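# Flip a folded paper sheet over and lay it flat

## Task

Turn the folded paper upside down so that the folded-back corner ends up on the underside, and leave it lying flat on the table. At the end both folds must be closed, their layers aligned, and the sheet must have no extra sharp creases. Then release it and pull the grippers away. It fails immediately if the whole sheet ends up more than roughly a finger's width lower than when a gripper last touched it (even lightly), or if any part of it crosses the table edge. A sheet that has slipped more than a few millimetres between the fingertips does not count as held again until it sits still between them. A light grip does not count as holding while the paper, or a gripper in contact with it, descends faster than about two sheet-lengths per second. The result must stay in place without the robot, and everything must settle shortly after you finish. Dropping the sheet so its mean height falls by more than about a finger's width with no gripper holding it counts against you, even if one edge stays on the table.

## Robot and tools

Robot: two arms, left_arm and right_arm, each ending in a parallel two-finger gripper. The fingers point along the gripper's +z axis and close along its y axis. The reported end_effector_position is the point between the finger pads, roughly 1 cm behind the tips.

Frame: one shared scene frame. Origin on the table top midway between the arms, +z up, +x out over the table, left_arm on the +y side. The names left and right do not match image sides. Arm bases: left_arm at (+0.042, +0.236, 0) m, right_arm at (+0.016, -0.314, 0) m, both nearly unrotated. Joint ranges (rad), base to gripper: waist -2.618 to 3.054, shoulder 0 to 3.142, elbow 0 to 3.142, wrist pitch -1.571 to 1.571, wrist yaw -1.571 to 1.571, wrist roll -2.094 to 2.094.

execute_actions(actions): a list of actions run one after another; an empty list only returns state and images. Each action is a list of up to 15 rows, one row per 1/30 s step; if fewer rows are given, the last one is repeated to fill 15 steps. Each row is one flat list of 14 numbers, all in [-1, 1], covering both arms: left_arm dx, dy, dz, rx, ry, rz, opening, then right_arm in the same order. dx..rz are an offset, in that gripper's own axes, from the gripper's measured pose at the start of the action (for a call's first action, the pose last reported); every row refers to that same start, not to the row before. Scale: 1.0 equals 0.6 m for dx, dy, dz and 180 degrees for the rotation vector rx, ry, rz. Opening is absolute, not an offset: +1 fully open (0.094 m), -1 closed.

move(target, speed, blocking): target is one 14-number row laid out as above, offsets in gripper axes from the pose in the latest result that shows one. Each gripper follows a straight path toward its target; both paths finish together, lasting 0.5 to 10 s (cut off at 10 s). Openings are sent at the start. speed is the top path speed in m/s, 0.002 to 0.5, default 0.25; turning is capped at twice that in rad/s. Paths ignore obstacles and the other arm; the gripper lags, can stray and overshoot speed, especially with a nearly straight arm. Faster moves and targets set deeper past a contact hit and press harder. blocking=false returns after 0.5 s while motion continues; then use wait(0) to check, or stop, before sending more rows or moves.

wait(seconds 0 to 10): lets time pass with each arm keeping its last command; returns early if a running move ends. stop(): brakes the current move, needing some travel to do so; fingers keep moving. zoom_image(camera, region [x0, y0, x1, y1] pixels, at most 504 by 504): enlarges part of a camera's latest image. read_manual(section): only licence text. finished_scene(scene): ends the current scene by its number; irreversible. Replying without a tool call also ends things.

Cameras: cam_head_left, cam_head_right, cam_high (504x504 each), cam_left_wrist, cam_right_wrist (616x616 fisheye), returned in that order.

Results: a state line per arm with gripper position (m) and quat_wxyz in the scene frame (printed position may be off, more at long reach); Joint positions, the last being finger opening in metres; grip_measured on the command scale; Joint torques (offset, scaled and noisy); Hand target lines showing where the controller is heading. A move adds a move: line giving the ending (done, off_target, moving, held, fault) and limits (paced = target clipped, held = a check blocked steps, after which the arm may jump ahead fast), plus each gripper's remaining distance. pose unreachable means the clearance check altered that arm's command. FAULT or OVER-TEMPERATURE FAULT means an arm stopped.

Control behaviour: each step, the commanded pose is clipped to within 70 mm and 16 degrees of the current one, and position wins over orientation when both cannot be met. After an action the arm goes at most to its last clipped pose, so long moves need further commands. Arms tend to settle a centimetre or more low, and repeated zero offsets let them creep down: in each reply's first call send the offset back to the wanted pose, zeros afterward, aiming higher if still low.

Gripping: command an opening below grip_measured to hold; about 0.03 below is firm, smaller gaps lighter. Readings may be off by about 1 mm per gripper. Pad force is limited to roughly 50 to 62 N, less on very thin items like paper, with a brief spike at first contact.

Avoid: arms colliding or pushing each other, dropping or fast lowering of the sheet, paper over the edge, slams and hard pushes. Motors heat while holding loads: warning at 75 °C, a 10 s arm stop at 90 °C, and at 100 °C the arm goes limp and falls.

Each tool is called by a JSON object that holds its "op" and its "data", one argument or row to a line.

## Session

{"op": "execute_actions", "data": {
  "actions": []
}}

Scene clock: 0.00 s.
left_arm: end_effector_position=(+0.4212, +0.2260, +0.4048) grip_measured=+1.000 end_effector_quat_wxyz=(+0.704, +0.002, +0.710, -0.014) | right_arm: end_effector_position=(+0.4013, -0.3185, +0.4039) grip_measured=+1.000 end_effector_quat_wxyz=(+0.704, +0.004, +0.710, -0.003)
Joint positions: left_arm=[ 0.001  1.039  1.043 -0.013 -0.011 -0.017  0.094] | right_arm=[-0.01   1.061  1.05   0.002 -0.008  0.002  0.094]
Joint velocities: left_arm=[ 0.007 -0.002  0.012 -0.037 -0.007 -0.051  0.   ] | right_arm=[ 0.002 -0.017 -0.022 -0.007  0.051  0.051  0.   ]
Joint torques (N m, as the arm reports them, + toward a larger angle): no reading
Motor temperatures (°C, as the motors report them): left_arm=[23 25 25 23 25 26] | right_arm=[23 27 27 26 23 24]
Hand target (left_arm): +0.419, +0.226, +0.407; +0.704, +0.002, +0.711, -0.015
Hand target (right_arm): +0.399, -0.318, +0.408; +0.706, +0.004, +0.708, -0.002

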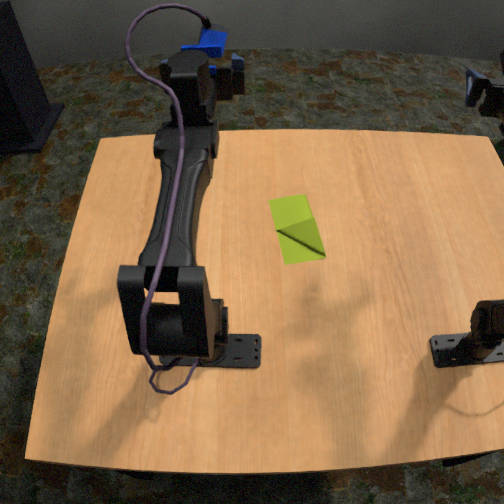

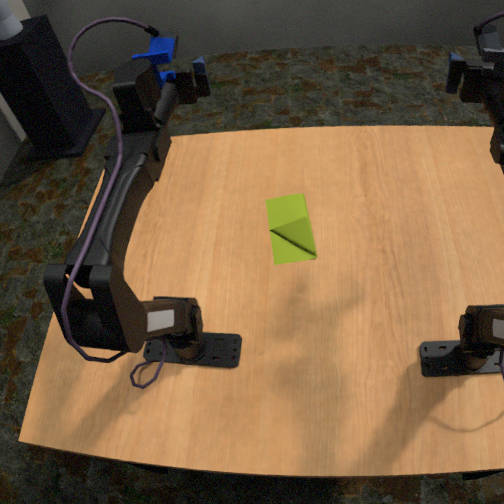

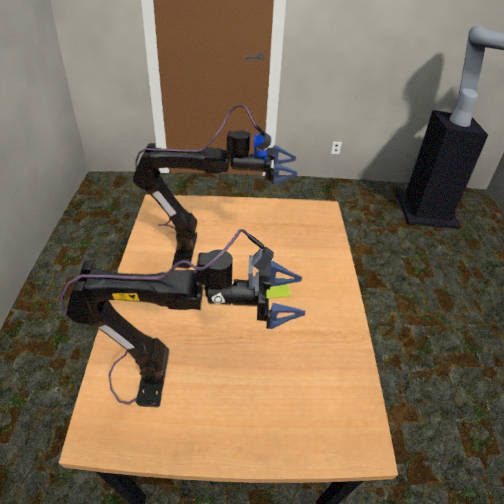

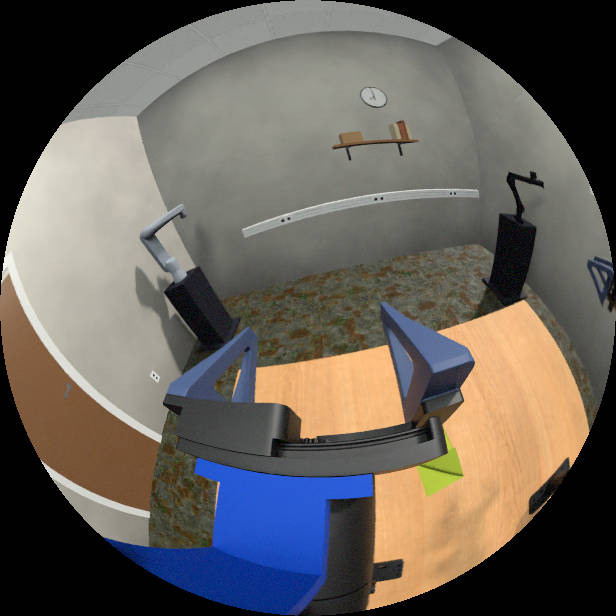

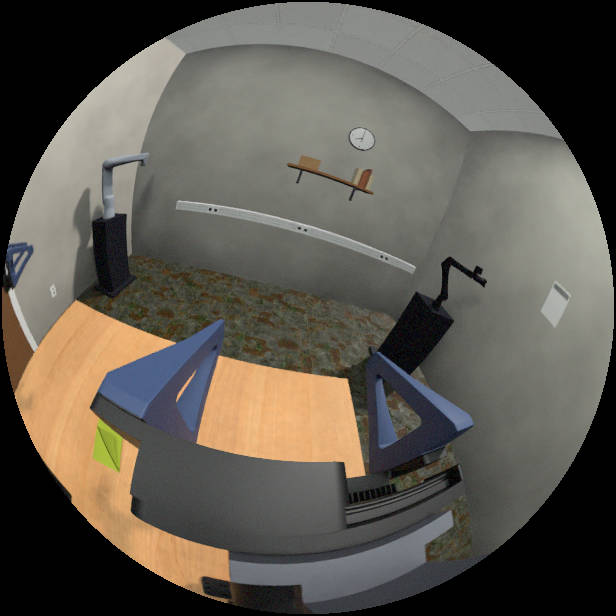

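{"op": "move", "data": {
  "target": [0.59,-0.238,-0.175,0.152,0.483,-0.152,-1,0.59,0.528,-0.135,-0.155,0.502,0.068,0.07],
  "speed": 0.35
}}

Scene clock: 6.03 s.
left_arm: end_effector_position=(+0.3165, +0.0911, +0.0535) grip_measured=-0.989 end_effector_quat_wxyz=(-0.001, -0.001, +0.958, -0.288) | right_arm: end_effector_position=(+0.3216, -0.0057, +0.0400) grip_measured=+0.072 end_effector_quat_wxyz=(-0.024, -0.075, +0.974, +0.214)
Joint positions: left_arm=[-0.137  1.662  0.973 -0.77   0.575 -0.208  0.001] | right_arm=[ 0.638  2.06   1.493 -0.807 -0.39   0.517  0.05 ]
Joint velocities: left_arm=[ 0.012  0.002 -0.012 -0.022 -0.037  0.007 -0.   ] | right_arm=[-0.002  0.007 -0.017 -0.022 -0.037  0.007 -0.   ]
Joint torques (N m, as the arm reports them, + toward a larger angle): left_arm=[-0.58 -6.65  5.92  0.52  0.39  0.13] | right_arm=[  0.5  -11.07   7.6    0.86  -0.3    0.06]
Motor temperatures (°C, as the motors report them): left_arm=[23 26 26 24 25 26] | right_arm=[23 27 29 27 23 24]
Hand target (left_arm): +0.310, +0.087, +0.053; -0.011, +0.007, +0.956, -0.294
Hand target (right_arm): +0.321, -0.001, +0.049; -0.024, -0.076, +0.972, +0.221
Off the commanded pose (left_arm): 0.013 m, 3 deg.
Off the commanded pose (right_arm): 0.013 m, 1 deg.
move: off_target (left_arm, right_arm)

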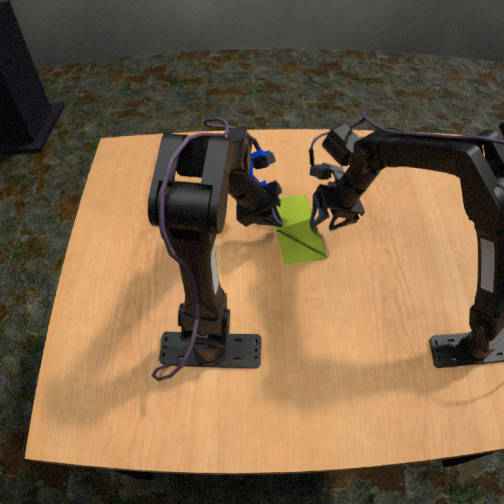

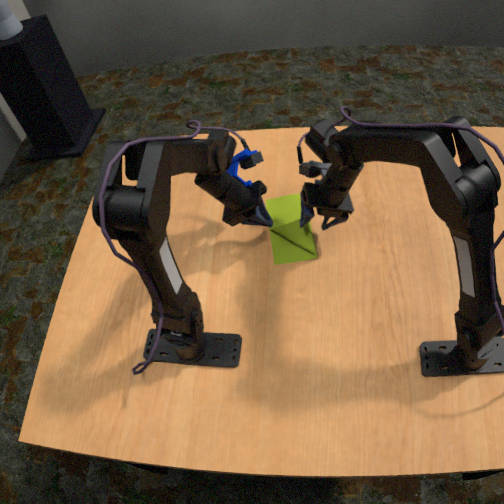

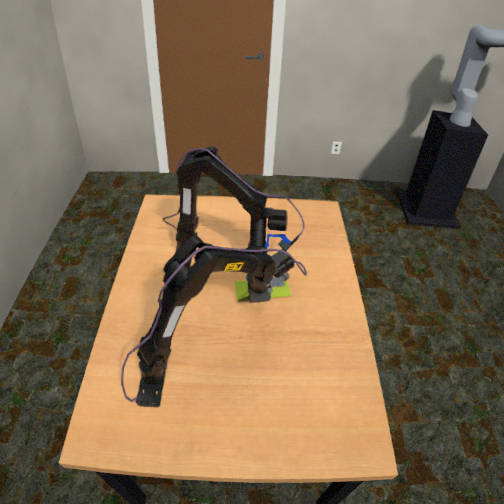

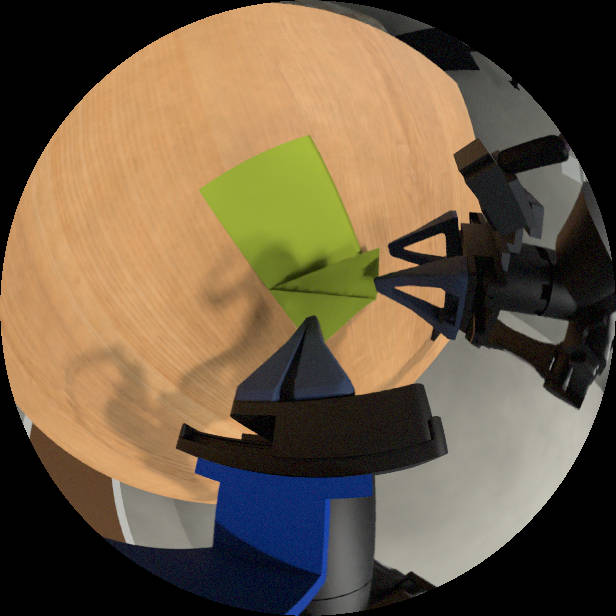

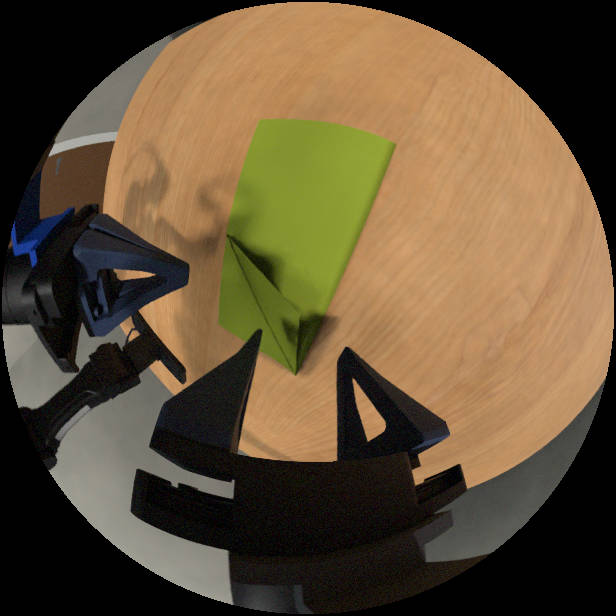

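{"op": "move", "data": {
  "target": [0.02,0.032,0.08,0.01,0,0,-1,0,0.002,0.049,0,0,0,0.07],
  "speed": 0.07
}}

{"op": "execute_actions", "data": {
  "actions": [
    [[0.005,0.013,0.009,-0.003,0.005,0,-1,0.002,0.01,0.017,0,0.003,0,0.07]]
  ]
}}

{"op": "zoom_image", "data": {
  "camera": "cam_right_wrist",
  "region": [220,220,460,460]
}}

Scene clock: 10.97 s.
left_arm: end_effector_position=(+0.3117, +0.0823, +0.0112) grip_measured=-0.989 end_effector_quat_wxyz=(+0.010, +0.000, +0.953, -0.302) | right_arm: end_effector_position=(+0.3232, +0.0057, +0.0200) grip_measured=+0.071 end_effector_quat_wxyz=(-0.019, -0.075, +0.973, +0.217)
Joint positions: left_arm=[-0.158  1.723  0.83  -0.519  0.596 -0.242  0.001] | right_arm=[ 0.658  2.107  1.477 -0.725 -0.385  0.541  0.05 ]
Joint velocities: left_arm=[-0.022 -0.007 -0.002 -0.037  0.022 -0.037 -0.001] | right_arm=[-0.007  0.002  0.007  0.051 -0.037 -0.051  0.001]
Joint torques (N m, as the arm reports them, + toward a larger angle): left_arm=[-0.61 -5.46  4.45  0.85  0.32 -0.04] | right_arm=[  0.85 -10.36   5.26   1.2   -0.12   0.06]
Motor temperatures (°C, as the motors report them): left_arm=[23 26 26 24 25 26] | right_arm=[23 30 29 27 23 24]
Hand target (left_arm): +0.305, +0.080, +0.003; -0.001, -0.001, +0.953, -0.303
Hand target (right_arm): +0.319, +0.007, +0.014; -0.023, -0.075, +0.974, +0.214
Off the commanded pose (left_arm): 0.011 m, 1 deg.
Off the commanded pose (right_arm): 0.008 m, 1 deg.
move: off_target (left_arm)

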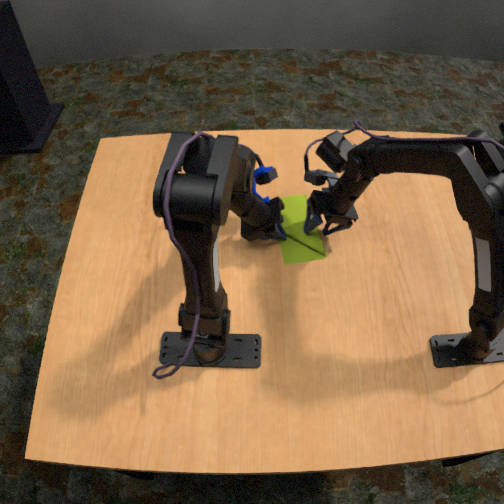

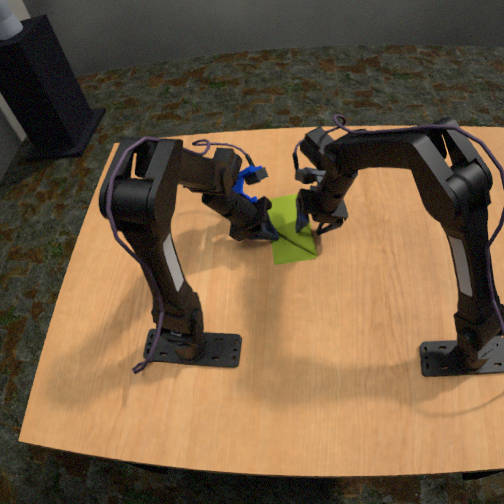

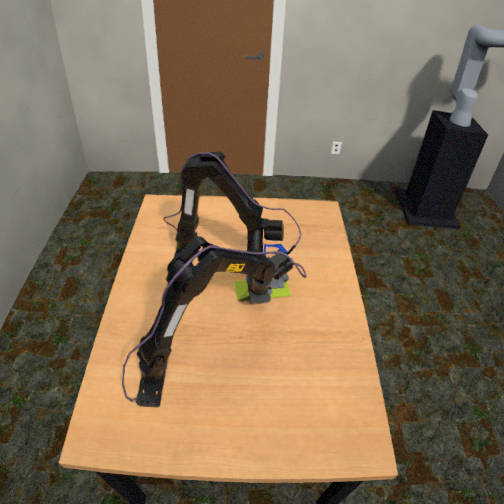

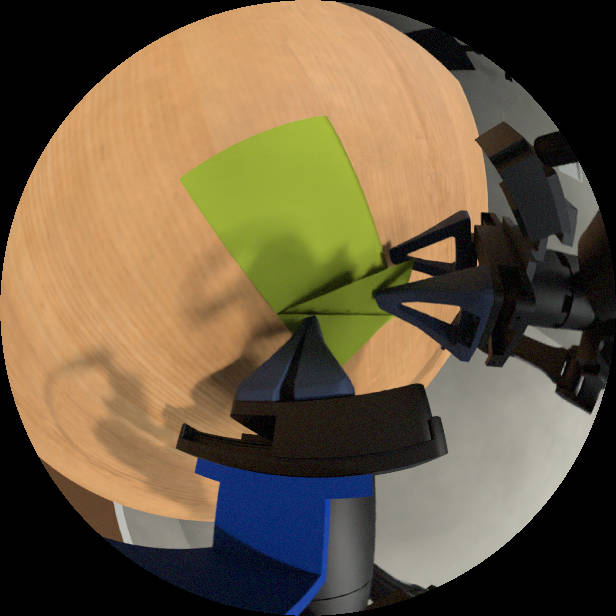

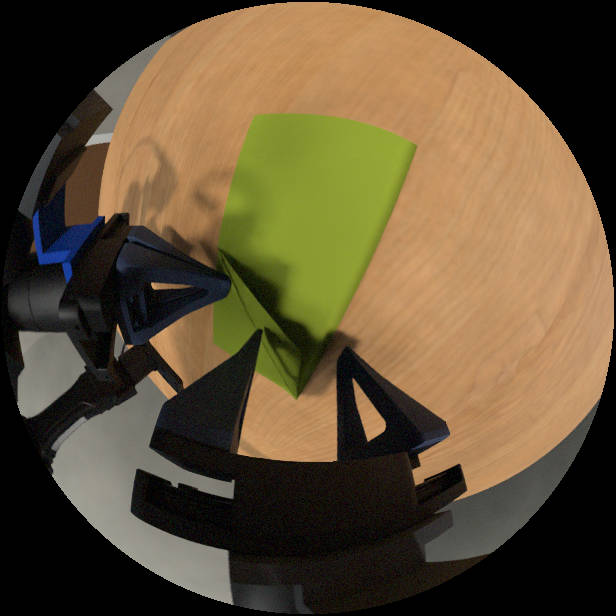

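Scene clock: 11.47 s.
left_arm: end_effector_position=(+0.3114, +0.0820, +0.0108) grip_measured=-0.989 end_effector_quat_wxyz=(+0.010, +0.003, +0.953, -0.303) | right_arm: end_effector_position=(+0.3211, +0.0098, +0.0192) grip_measured=+0.071 end_effector_quat_wxyz=(-0.020, -0.075, +0.973, +0.218)
Joint positions: left_arm=[-0.158  1.726  0.83  -0.519  0.599 -0.236  0.001] | right_arm=[ 0.669  2.11   1.478 -0.718 -0.385  0.552  0.05 ]
Joint velocities: left_arm=[ 0.017 -0.012  0.002  0.066  0.051  0.007  0.   ] | right_arm=[ 0.002 -0.002  0.002 -0.051  0.007 -0.037 -0.001]
Joint torques (N m, as the arm reports them, + toward a larger angle): left_arm=[ 0.47 -5.13  5.22  0.78  0.23  0.12] | right_arm=[ 0.94 -9.22  6.83  1.14 -0.17  0.1 ]
Motor temperatures (°C, as the motors report them): left_arm=[23 26 26 24 25 26] | right_arm=[23 30 29 27 23 24]
Hand target (left_arm): +0.309, +0.085, +0.002; +0.003, +0.003, +0.955, -0.298
Hand target (right_arm): +0.320, +0.015, +0.013; -0.024, -0.076, +0.973, +0.216
Off the commanded pose (left_arm): 0.010 m, 1 deg.
Off the commanded pose (right_arm): 0.008 m, 1 deg.

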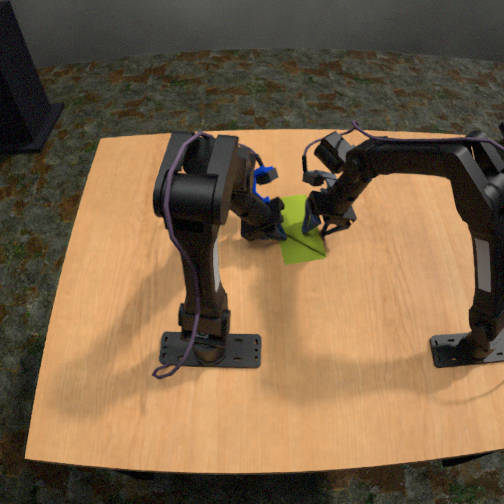

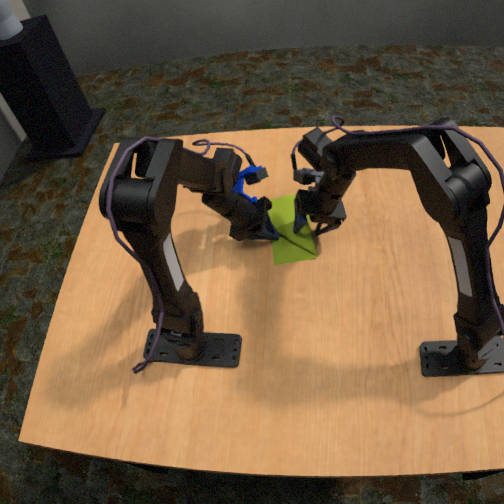

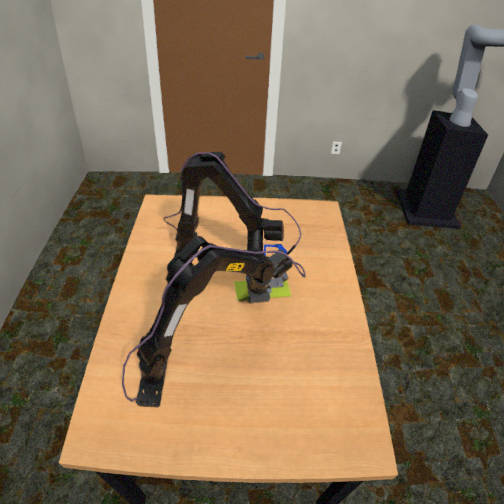

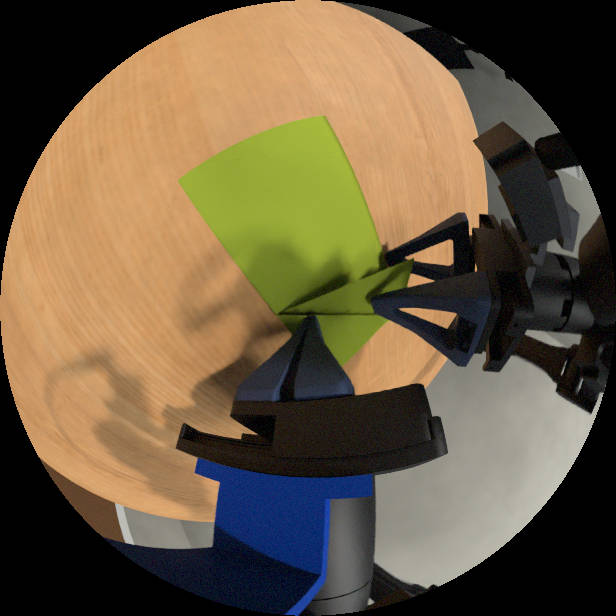

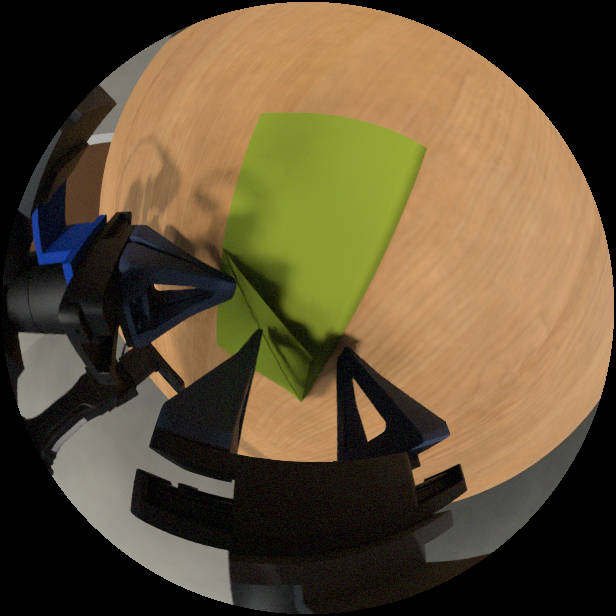

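Region (220, 220, 460, 460) of cam_right_wrist's 616x616 image, scaled by 2.100, with more detail than that image has.

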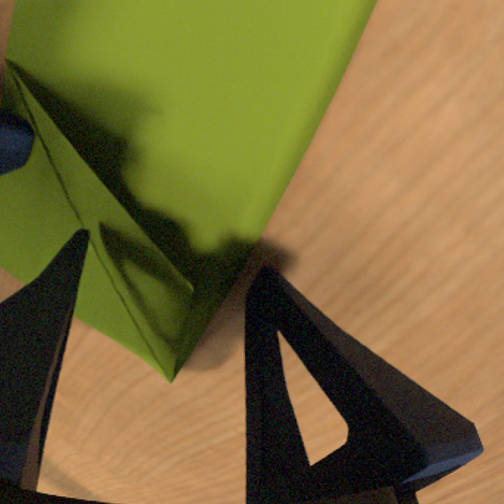

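{"op": "execute_actions", "data": {
  "actions": [
    [[0.005,0.013,0.009,-0.003,0.005,0,-1,0.004,0.01,0.017,0,0.003,0,0.07]],
    [[0.005,0.013,0.009,-0.003,0.005,0,-1,0.002,0.008,0.016,0,0.003,0,0.07]],
    [[0.005,0.013,0.009,-0.003,0.005,0,-1,0,0.004,-0.004,0,0,0,0]],
    [[0.005,0.013,0.009,-0.003,0.005,0,-1,-0.004,0.022,-0.026,-0.01,-0.006,0,-0.05],[0.005,0.013,0.009,-0.003,0.005,0,-1,-0.004,0.024,-0.028,-0.012,-0.006,0,-0.08],[0.005,0.013,0.009,-0.003,0.005,0,-1,-0.004,0.026,-0.031,-0.015,-0.006,0,-0.1],[0.005,0.013,0.009,-0.003,0.005,0,-1,-0.004,0.028,-0.034,-0.018,-0.006,0,-0.1]]
  ]
}}

{"op": "zoom_image", "data": {
  "camera": "cam_head_right",
  "region": [255,195,345,275]
}}

Scene clock: 17.77 s.
left_arm: end_effector_position=(+0.3114, +0.0818, +0.0109) grip_measured=-0.989 end_effector_quat_wxyz=(+0.014, +0.015, +0.953, -0.303) | right_arm: end_effector_position=(+0.3163, +0.0223, +0.0336) grip_measured=-0.098 end_effector_quat_wxyz=(-0.016, -0.075, +0.968, +0.240)
Joint positions: left_arm=[-0.158  1.726  0.83  -0.519  0.6   -0.21   0.001] | right_arm=[ 0.687  2.082  1.478 -0.704 -0.412  0.581  0.042]
Joint velocities: left_arm=[ 0.002  0.032 -0.002 -0.022  0.037 -0.022 -0.001] | right_arm=[-0.002 -0.012  0.002  0.022 -0.037  0.037 -0.   ]
Joint torques (N m, as the arm reports them, + toward a larger angle): left_arm=[ 0.46 -4.92  5.29  0.78  0.24  0.13] | right_arm=[ -0.46 -11.9    6.95   1.08  -0.33   0.05]
Motor temperatures (°C, as the motors report them): left_arm=[23 27 26 24 25 26] | right_arm=[23 32 30 27 23 24]
Hand target (left_arm): +0.309, +0.085, +0.002; +0.005, +0.015, +0.954, -0.299
Hand target (right_arm): +0.319, +0.024, +0.045; -0.011, -0.073, +0.966, +0.250
Off the commanded pose (left_arm): 0.010 m, 1 deg.
Off the commanded pose (right_arm): 0.012 m, 1 deg.

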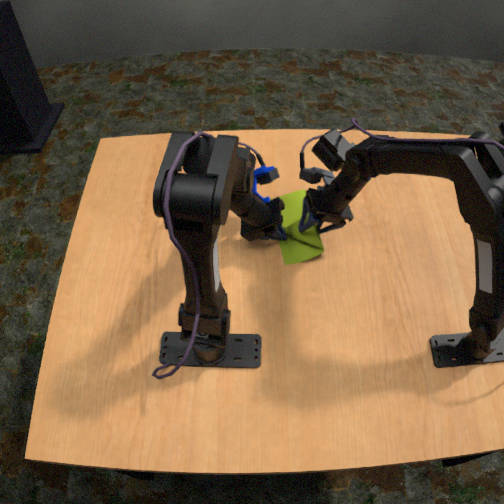

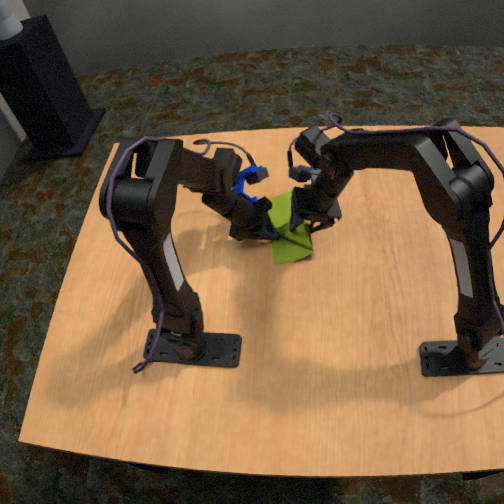

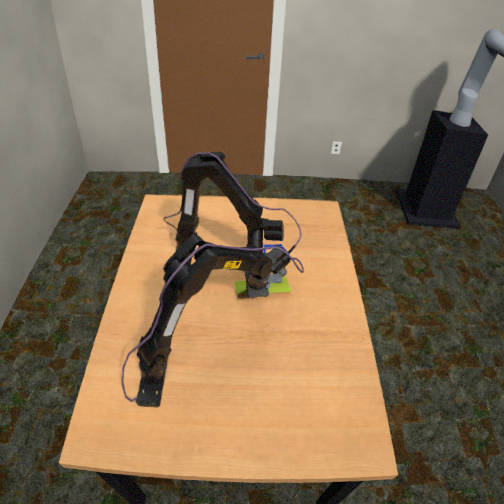

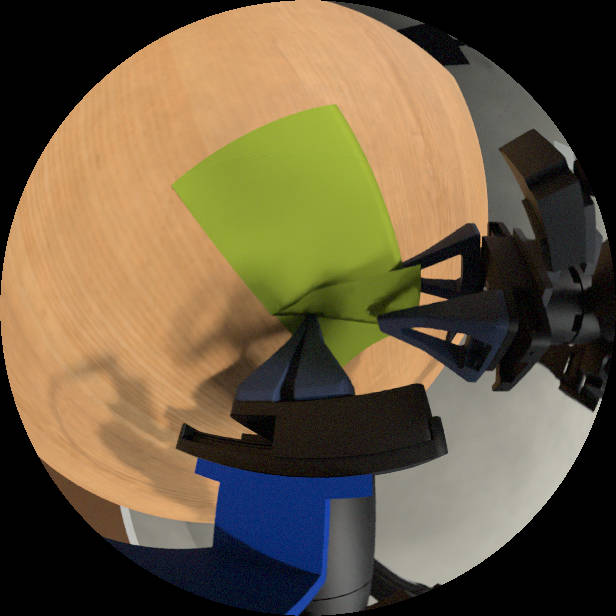

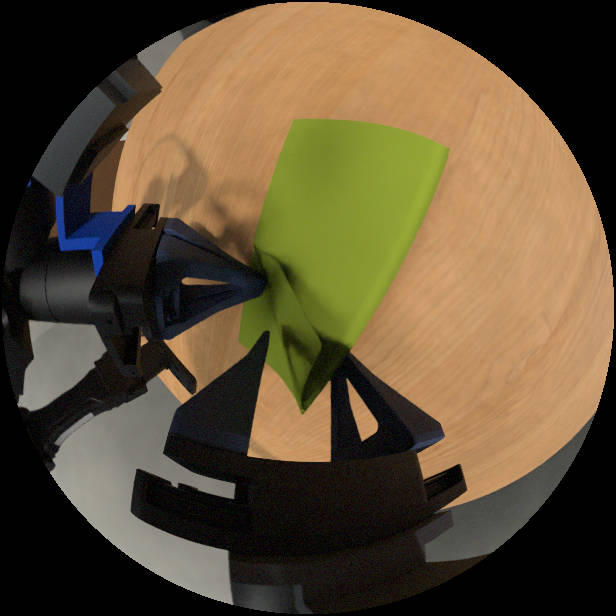

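Region (255, 195, 345, 275) of cam_head_right's 504x504 image, scaled by 5.600, with more detail than that image has.

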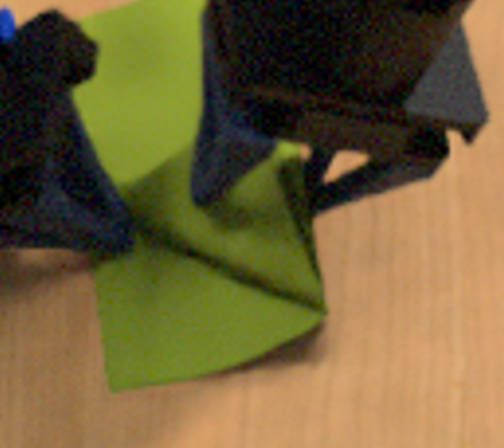

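{"op": "execute_actions", "data": {
  "actions": [
    [[0.005,0.013,0.009,-0.003,0.005,0,-1,-0.003,0.01,-0.014,-0.04,0,0,-0.1]],
    [[0.005,0.013,0.009,-0.003,0.005,0,-1,0,0.008,-0.008,-0.045,0,0,-0.12]],
    [[0.005,0.013,0.009,-0.003,0.005,0,-1,0,0.006,-0.006,-0.045,0,0,-0.2]],
    [[0.005,0.013,0.009,-0.003,0.005,0,-1,0,0.006,-0.004,-0.03,0,0,-0.35]]
  ]
}}

{"op": "zoom_image", "data": {
  "camera": "cam_head_right",
  "region": [255,195,345,275]
}}

Scene clock: 21.77 s.
left_arm: end_effector_position=(+0.3113, +0.0817, +0.0110) grip_measured=-0.989 end_effector_quat_wxyz=(+0.018, +0.028, +0.952, -0.304) | right_arm: end_effector_position=(+0.3152, +0.0204, +0.0357) grip_measured=-0.348 end_effector_quat_wxyz=(-0.052, -0.058, +0.900, +0.429)
Joint positions: left_arm=[-0.158  1.726  0.83  -0.519  0.6   -0.184  0.001] | right_arm=[ 0.552  2.055  1.223 -0.324 -0.818  0.599  0.031]
Joint velocities: left_arm=[-0.007 -0.002 -0.007  0.007  0.022  0.022 -0.001] | right_arm=[ 0.002  0.002  0.007  0.007 -0.139  0.095  0.   ]
Joint torques (N m, as the arm reports them, + toward a larger angle): left_arm=[ 0.45 -4.89  5.35  0.78  0.24  0.12] | right_arm=[ -0.63 -10.47   4.88   1.43  -0.48   0.06]
Motor temperatures (°C, as the motors report them): left_arm=[23 27 26 24 25 26] | right_arm=[23 34 30 27 23 24]
Hand target (left_arm): +0.309, +0.085, +0.002; +0.009, +0.027, +0.954, -0.299
Hand target (right_arm): +0.315, +0.020, +0.038; -0.052, -0.056, +0.896, +0.437
Off the commanded pose (left_arm): 0.010 m, 1 deg.
Off the commanded pose (right_arm): 0.002 m, 1 deg.

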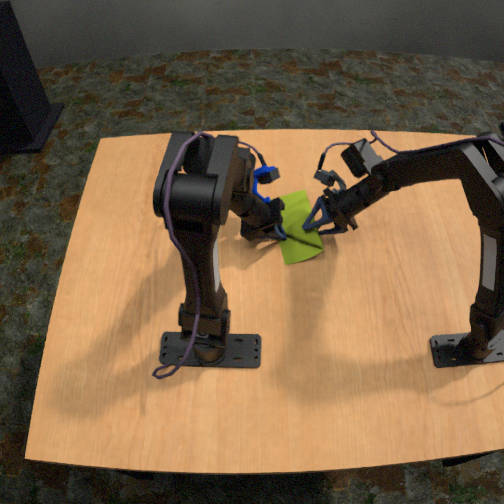

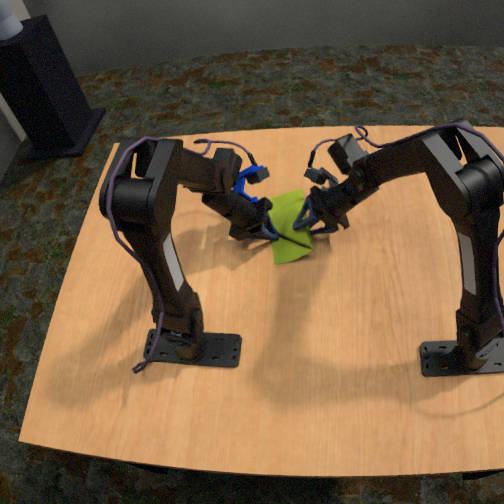

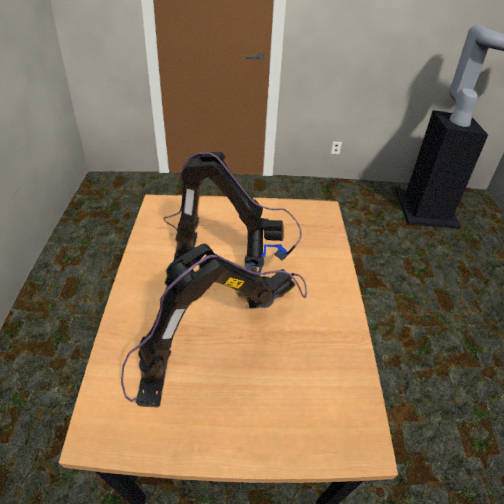

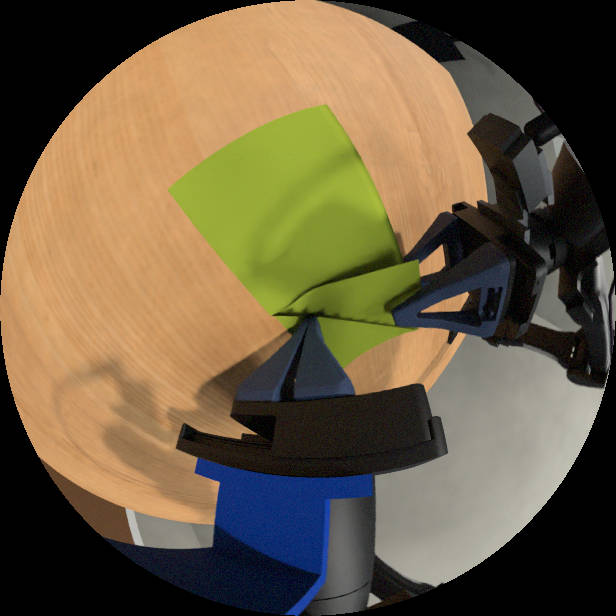

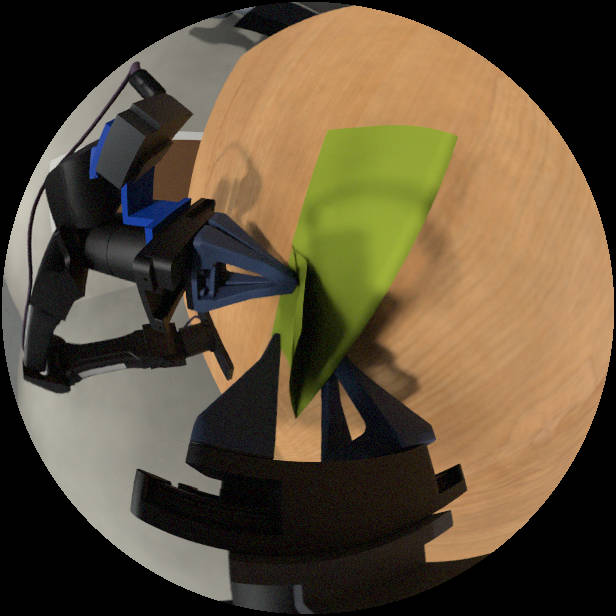

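Region (255, 195, 345, 275) of cam_head_right's 504x504 image, scaled by 5.600, with more detail than that image has.

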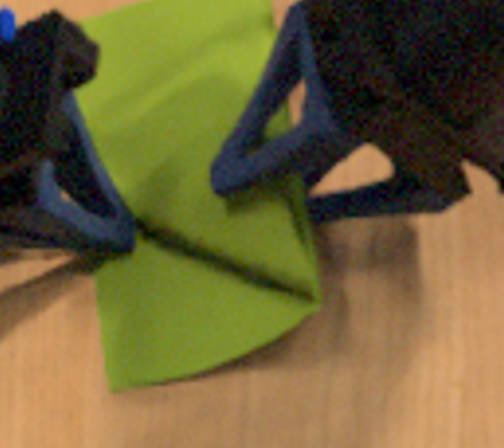

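{"op": "execute_actions", "data": {
  "actions": [
    [[0.005,0.013,0.009,-0.003,0.005,0,-1,0,0.003,0,0,0,0,-0.6]],
    [[0.005,0.013,0.009,-0.003,0.005,0,-1,0,0.003,0,0,0,0,-0.82]],
    [[0,-0.01,-0.03,0,0,0,-1,0,0.003,0,0,0,0,-0.92]],
    [[0,0,-0.07,0,0,0,-1,0,0.003,0,0,0,0,-1]]
  ]
}}

Scene clock: 25.37 s.
left_arm: end_effector_position=(+0.2990, +0.1117, +0.0454) grip_measured=-0.989 end_effector_quat_wxyz=(+0.000, +0.020, +0.955, -0.297) | right_arm: end_effector_position=(+0.3173, +0.0200, +0.0347) grip_measured=-0.981 end_effector_quat_wxyz=(-0.047, -0.057, +0.902, +0.426)
Joint positions: left_arm=[-0.058  1.627  0.891 -0.784  0.602 -0.068  0.001] | right_arm=[ 0.552  2.055  1.223 -0.319 -0.806  0.6    0.001]
Joint velocities: left_arm=[ 0.017 -0.012 -0.002 -0.022  0.037  0.007 -0.   ] | right_arm=[-0.002  0.012 -0.017  0.022 -0.022 -0.007  0.   ]
Joint torques (N m, as the arm reports them, + toward a larger angle): left_arm=[ 0.23 -6.78  7.71  0.38  0.35  0.11] | right_arm=[  0.16 -10.23   5.92   1.3   -0.38   0.06]
Motor temperatures (°C, as the motors report them): left_arm=[23 27 27 24 25 26] | right_arm=[23 35 30 27 23 24]
Hand target (left_arm): +0.301, +0.111, +0.052; +0.004, +0.027, +0.953, -0.301
Hand target (right_arm): +0.317, +0.021, +0.036; -0.047, -0.057, +0.901, +0.427
Off the commanded pose (left_arm): 0.008 m, 1 deg.
Off the commanded pose (right_arm): 0.002 m, 0 deg.

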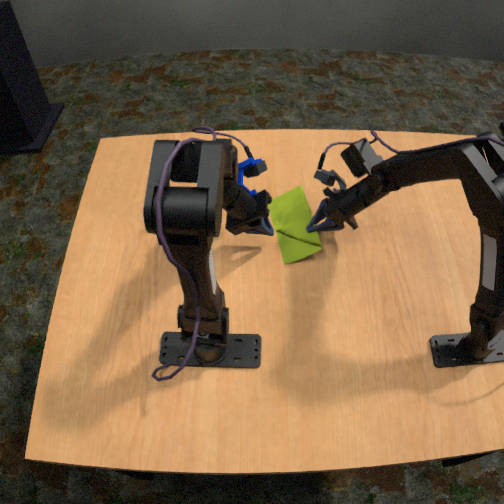

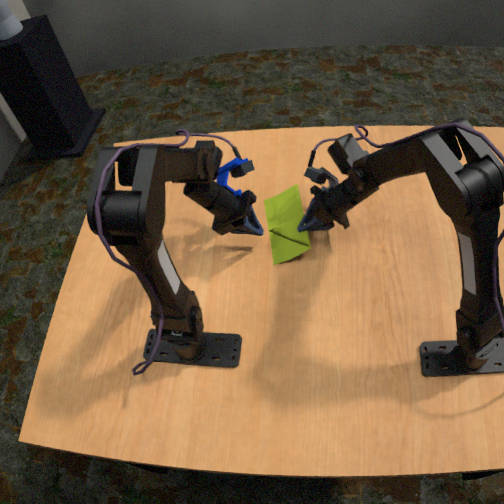

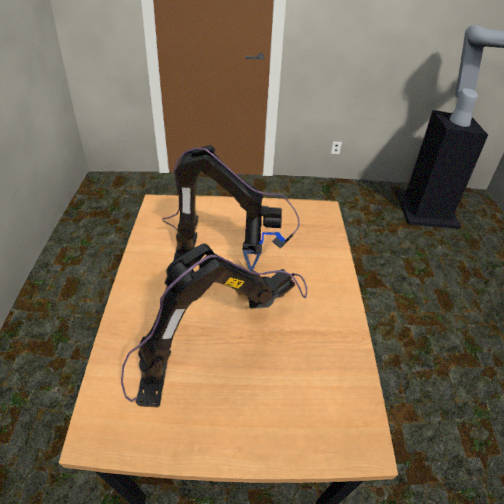

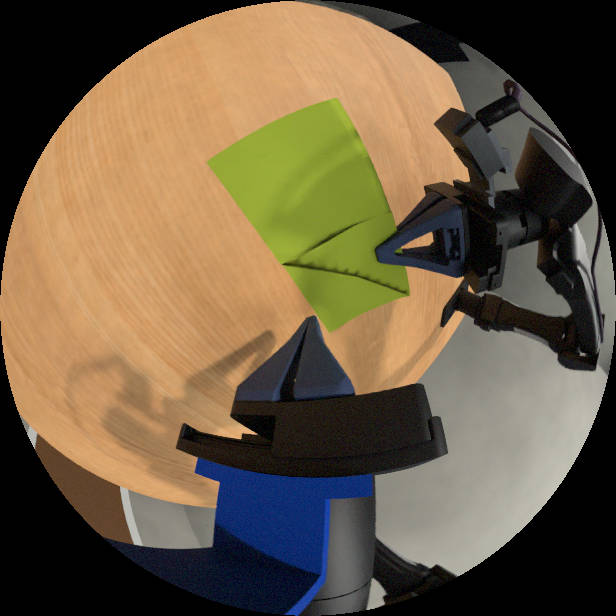

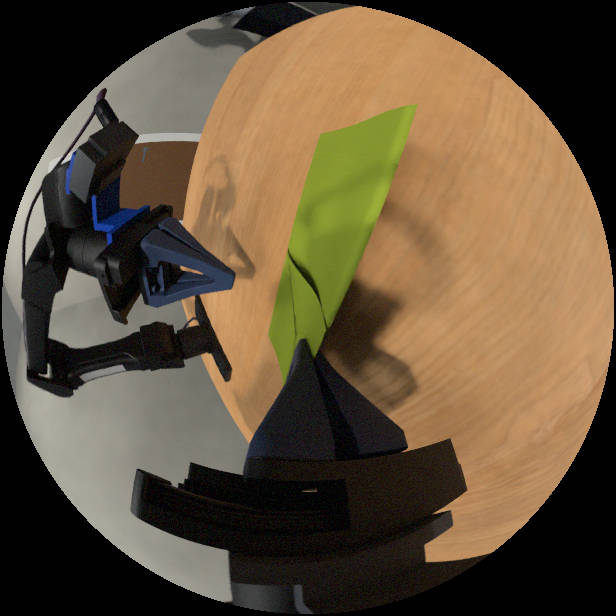

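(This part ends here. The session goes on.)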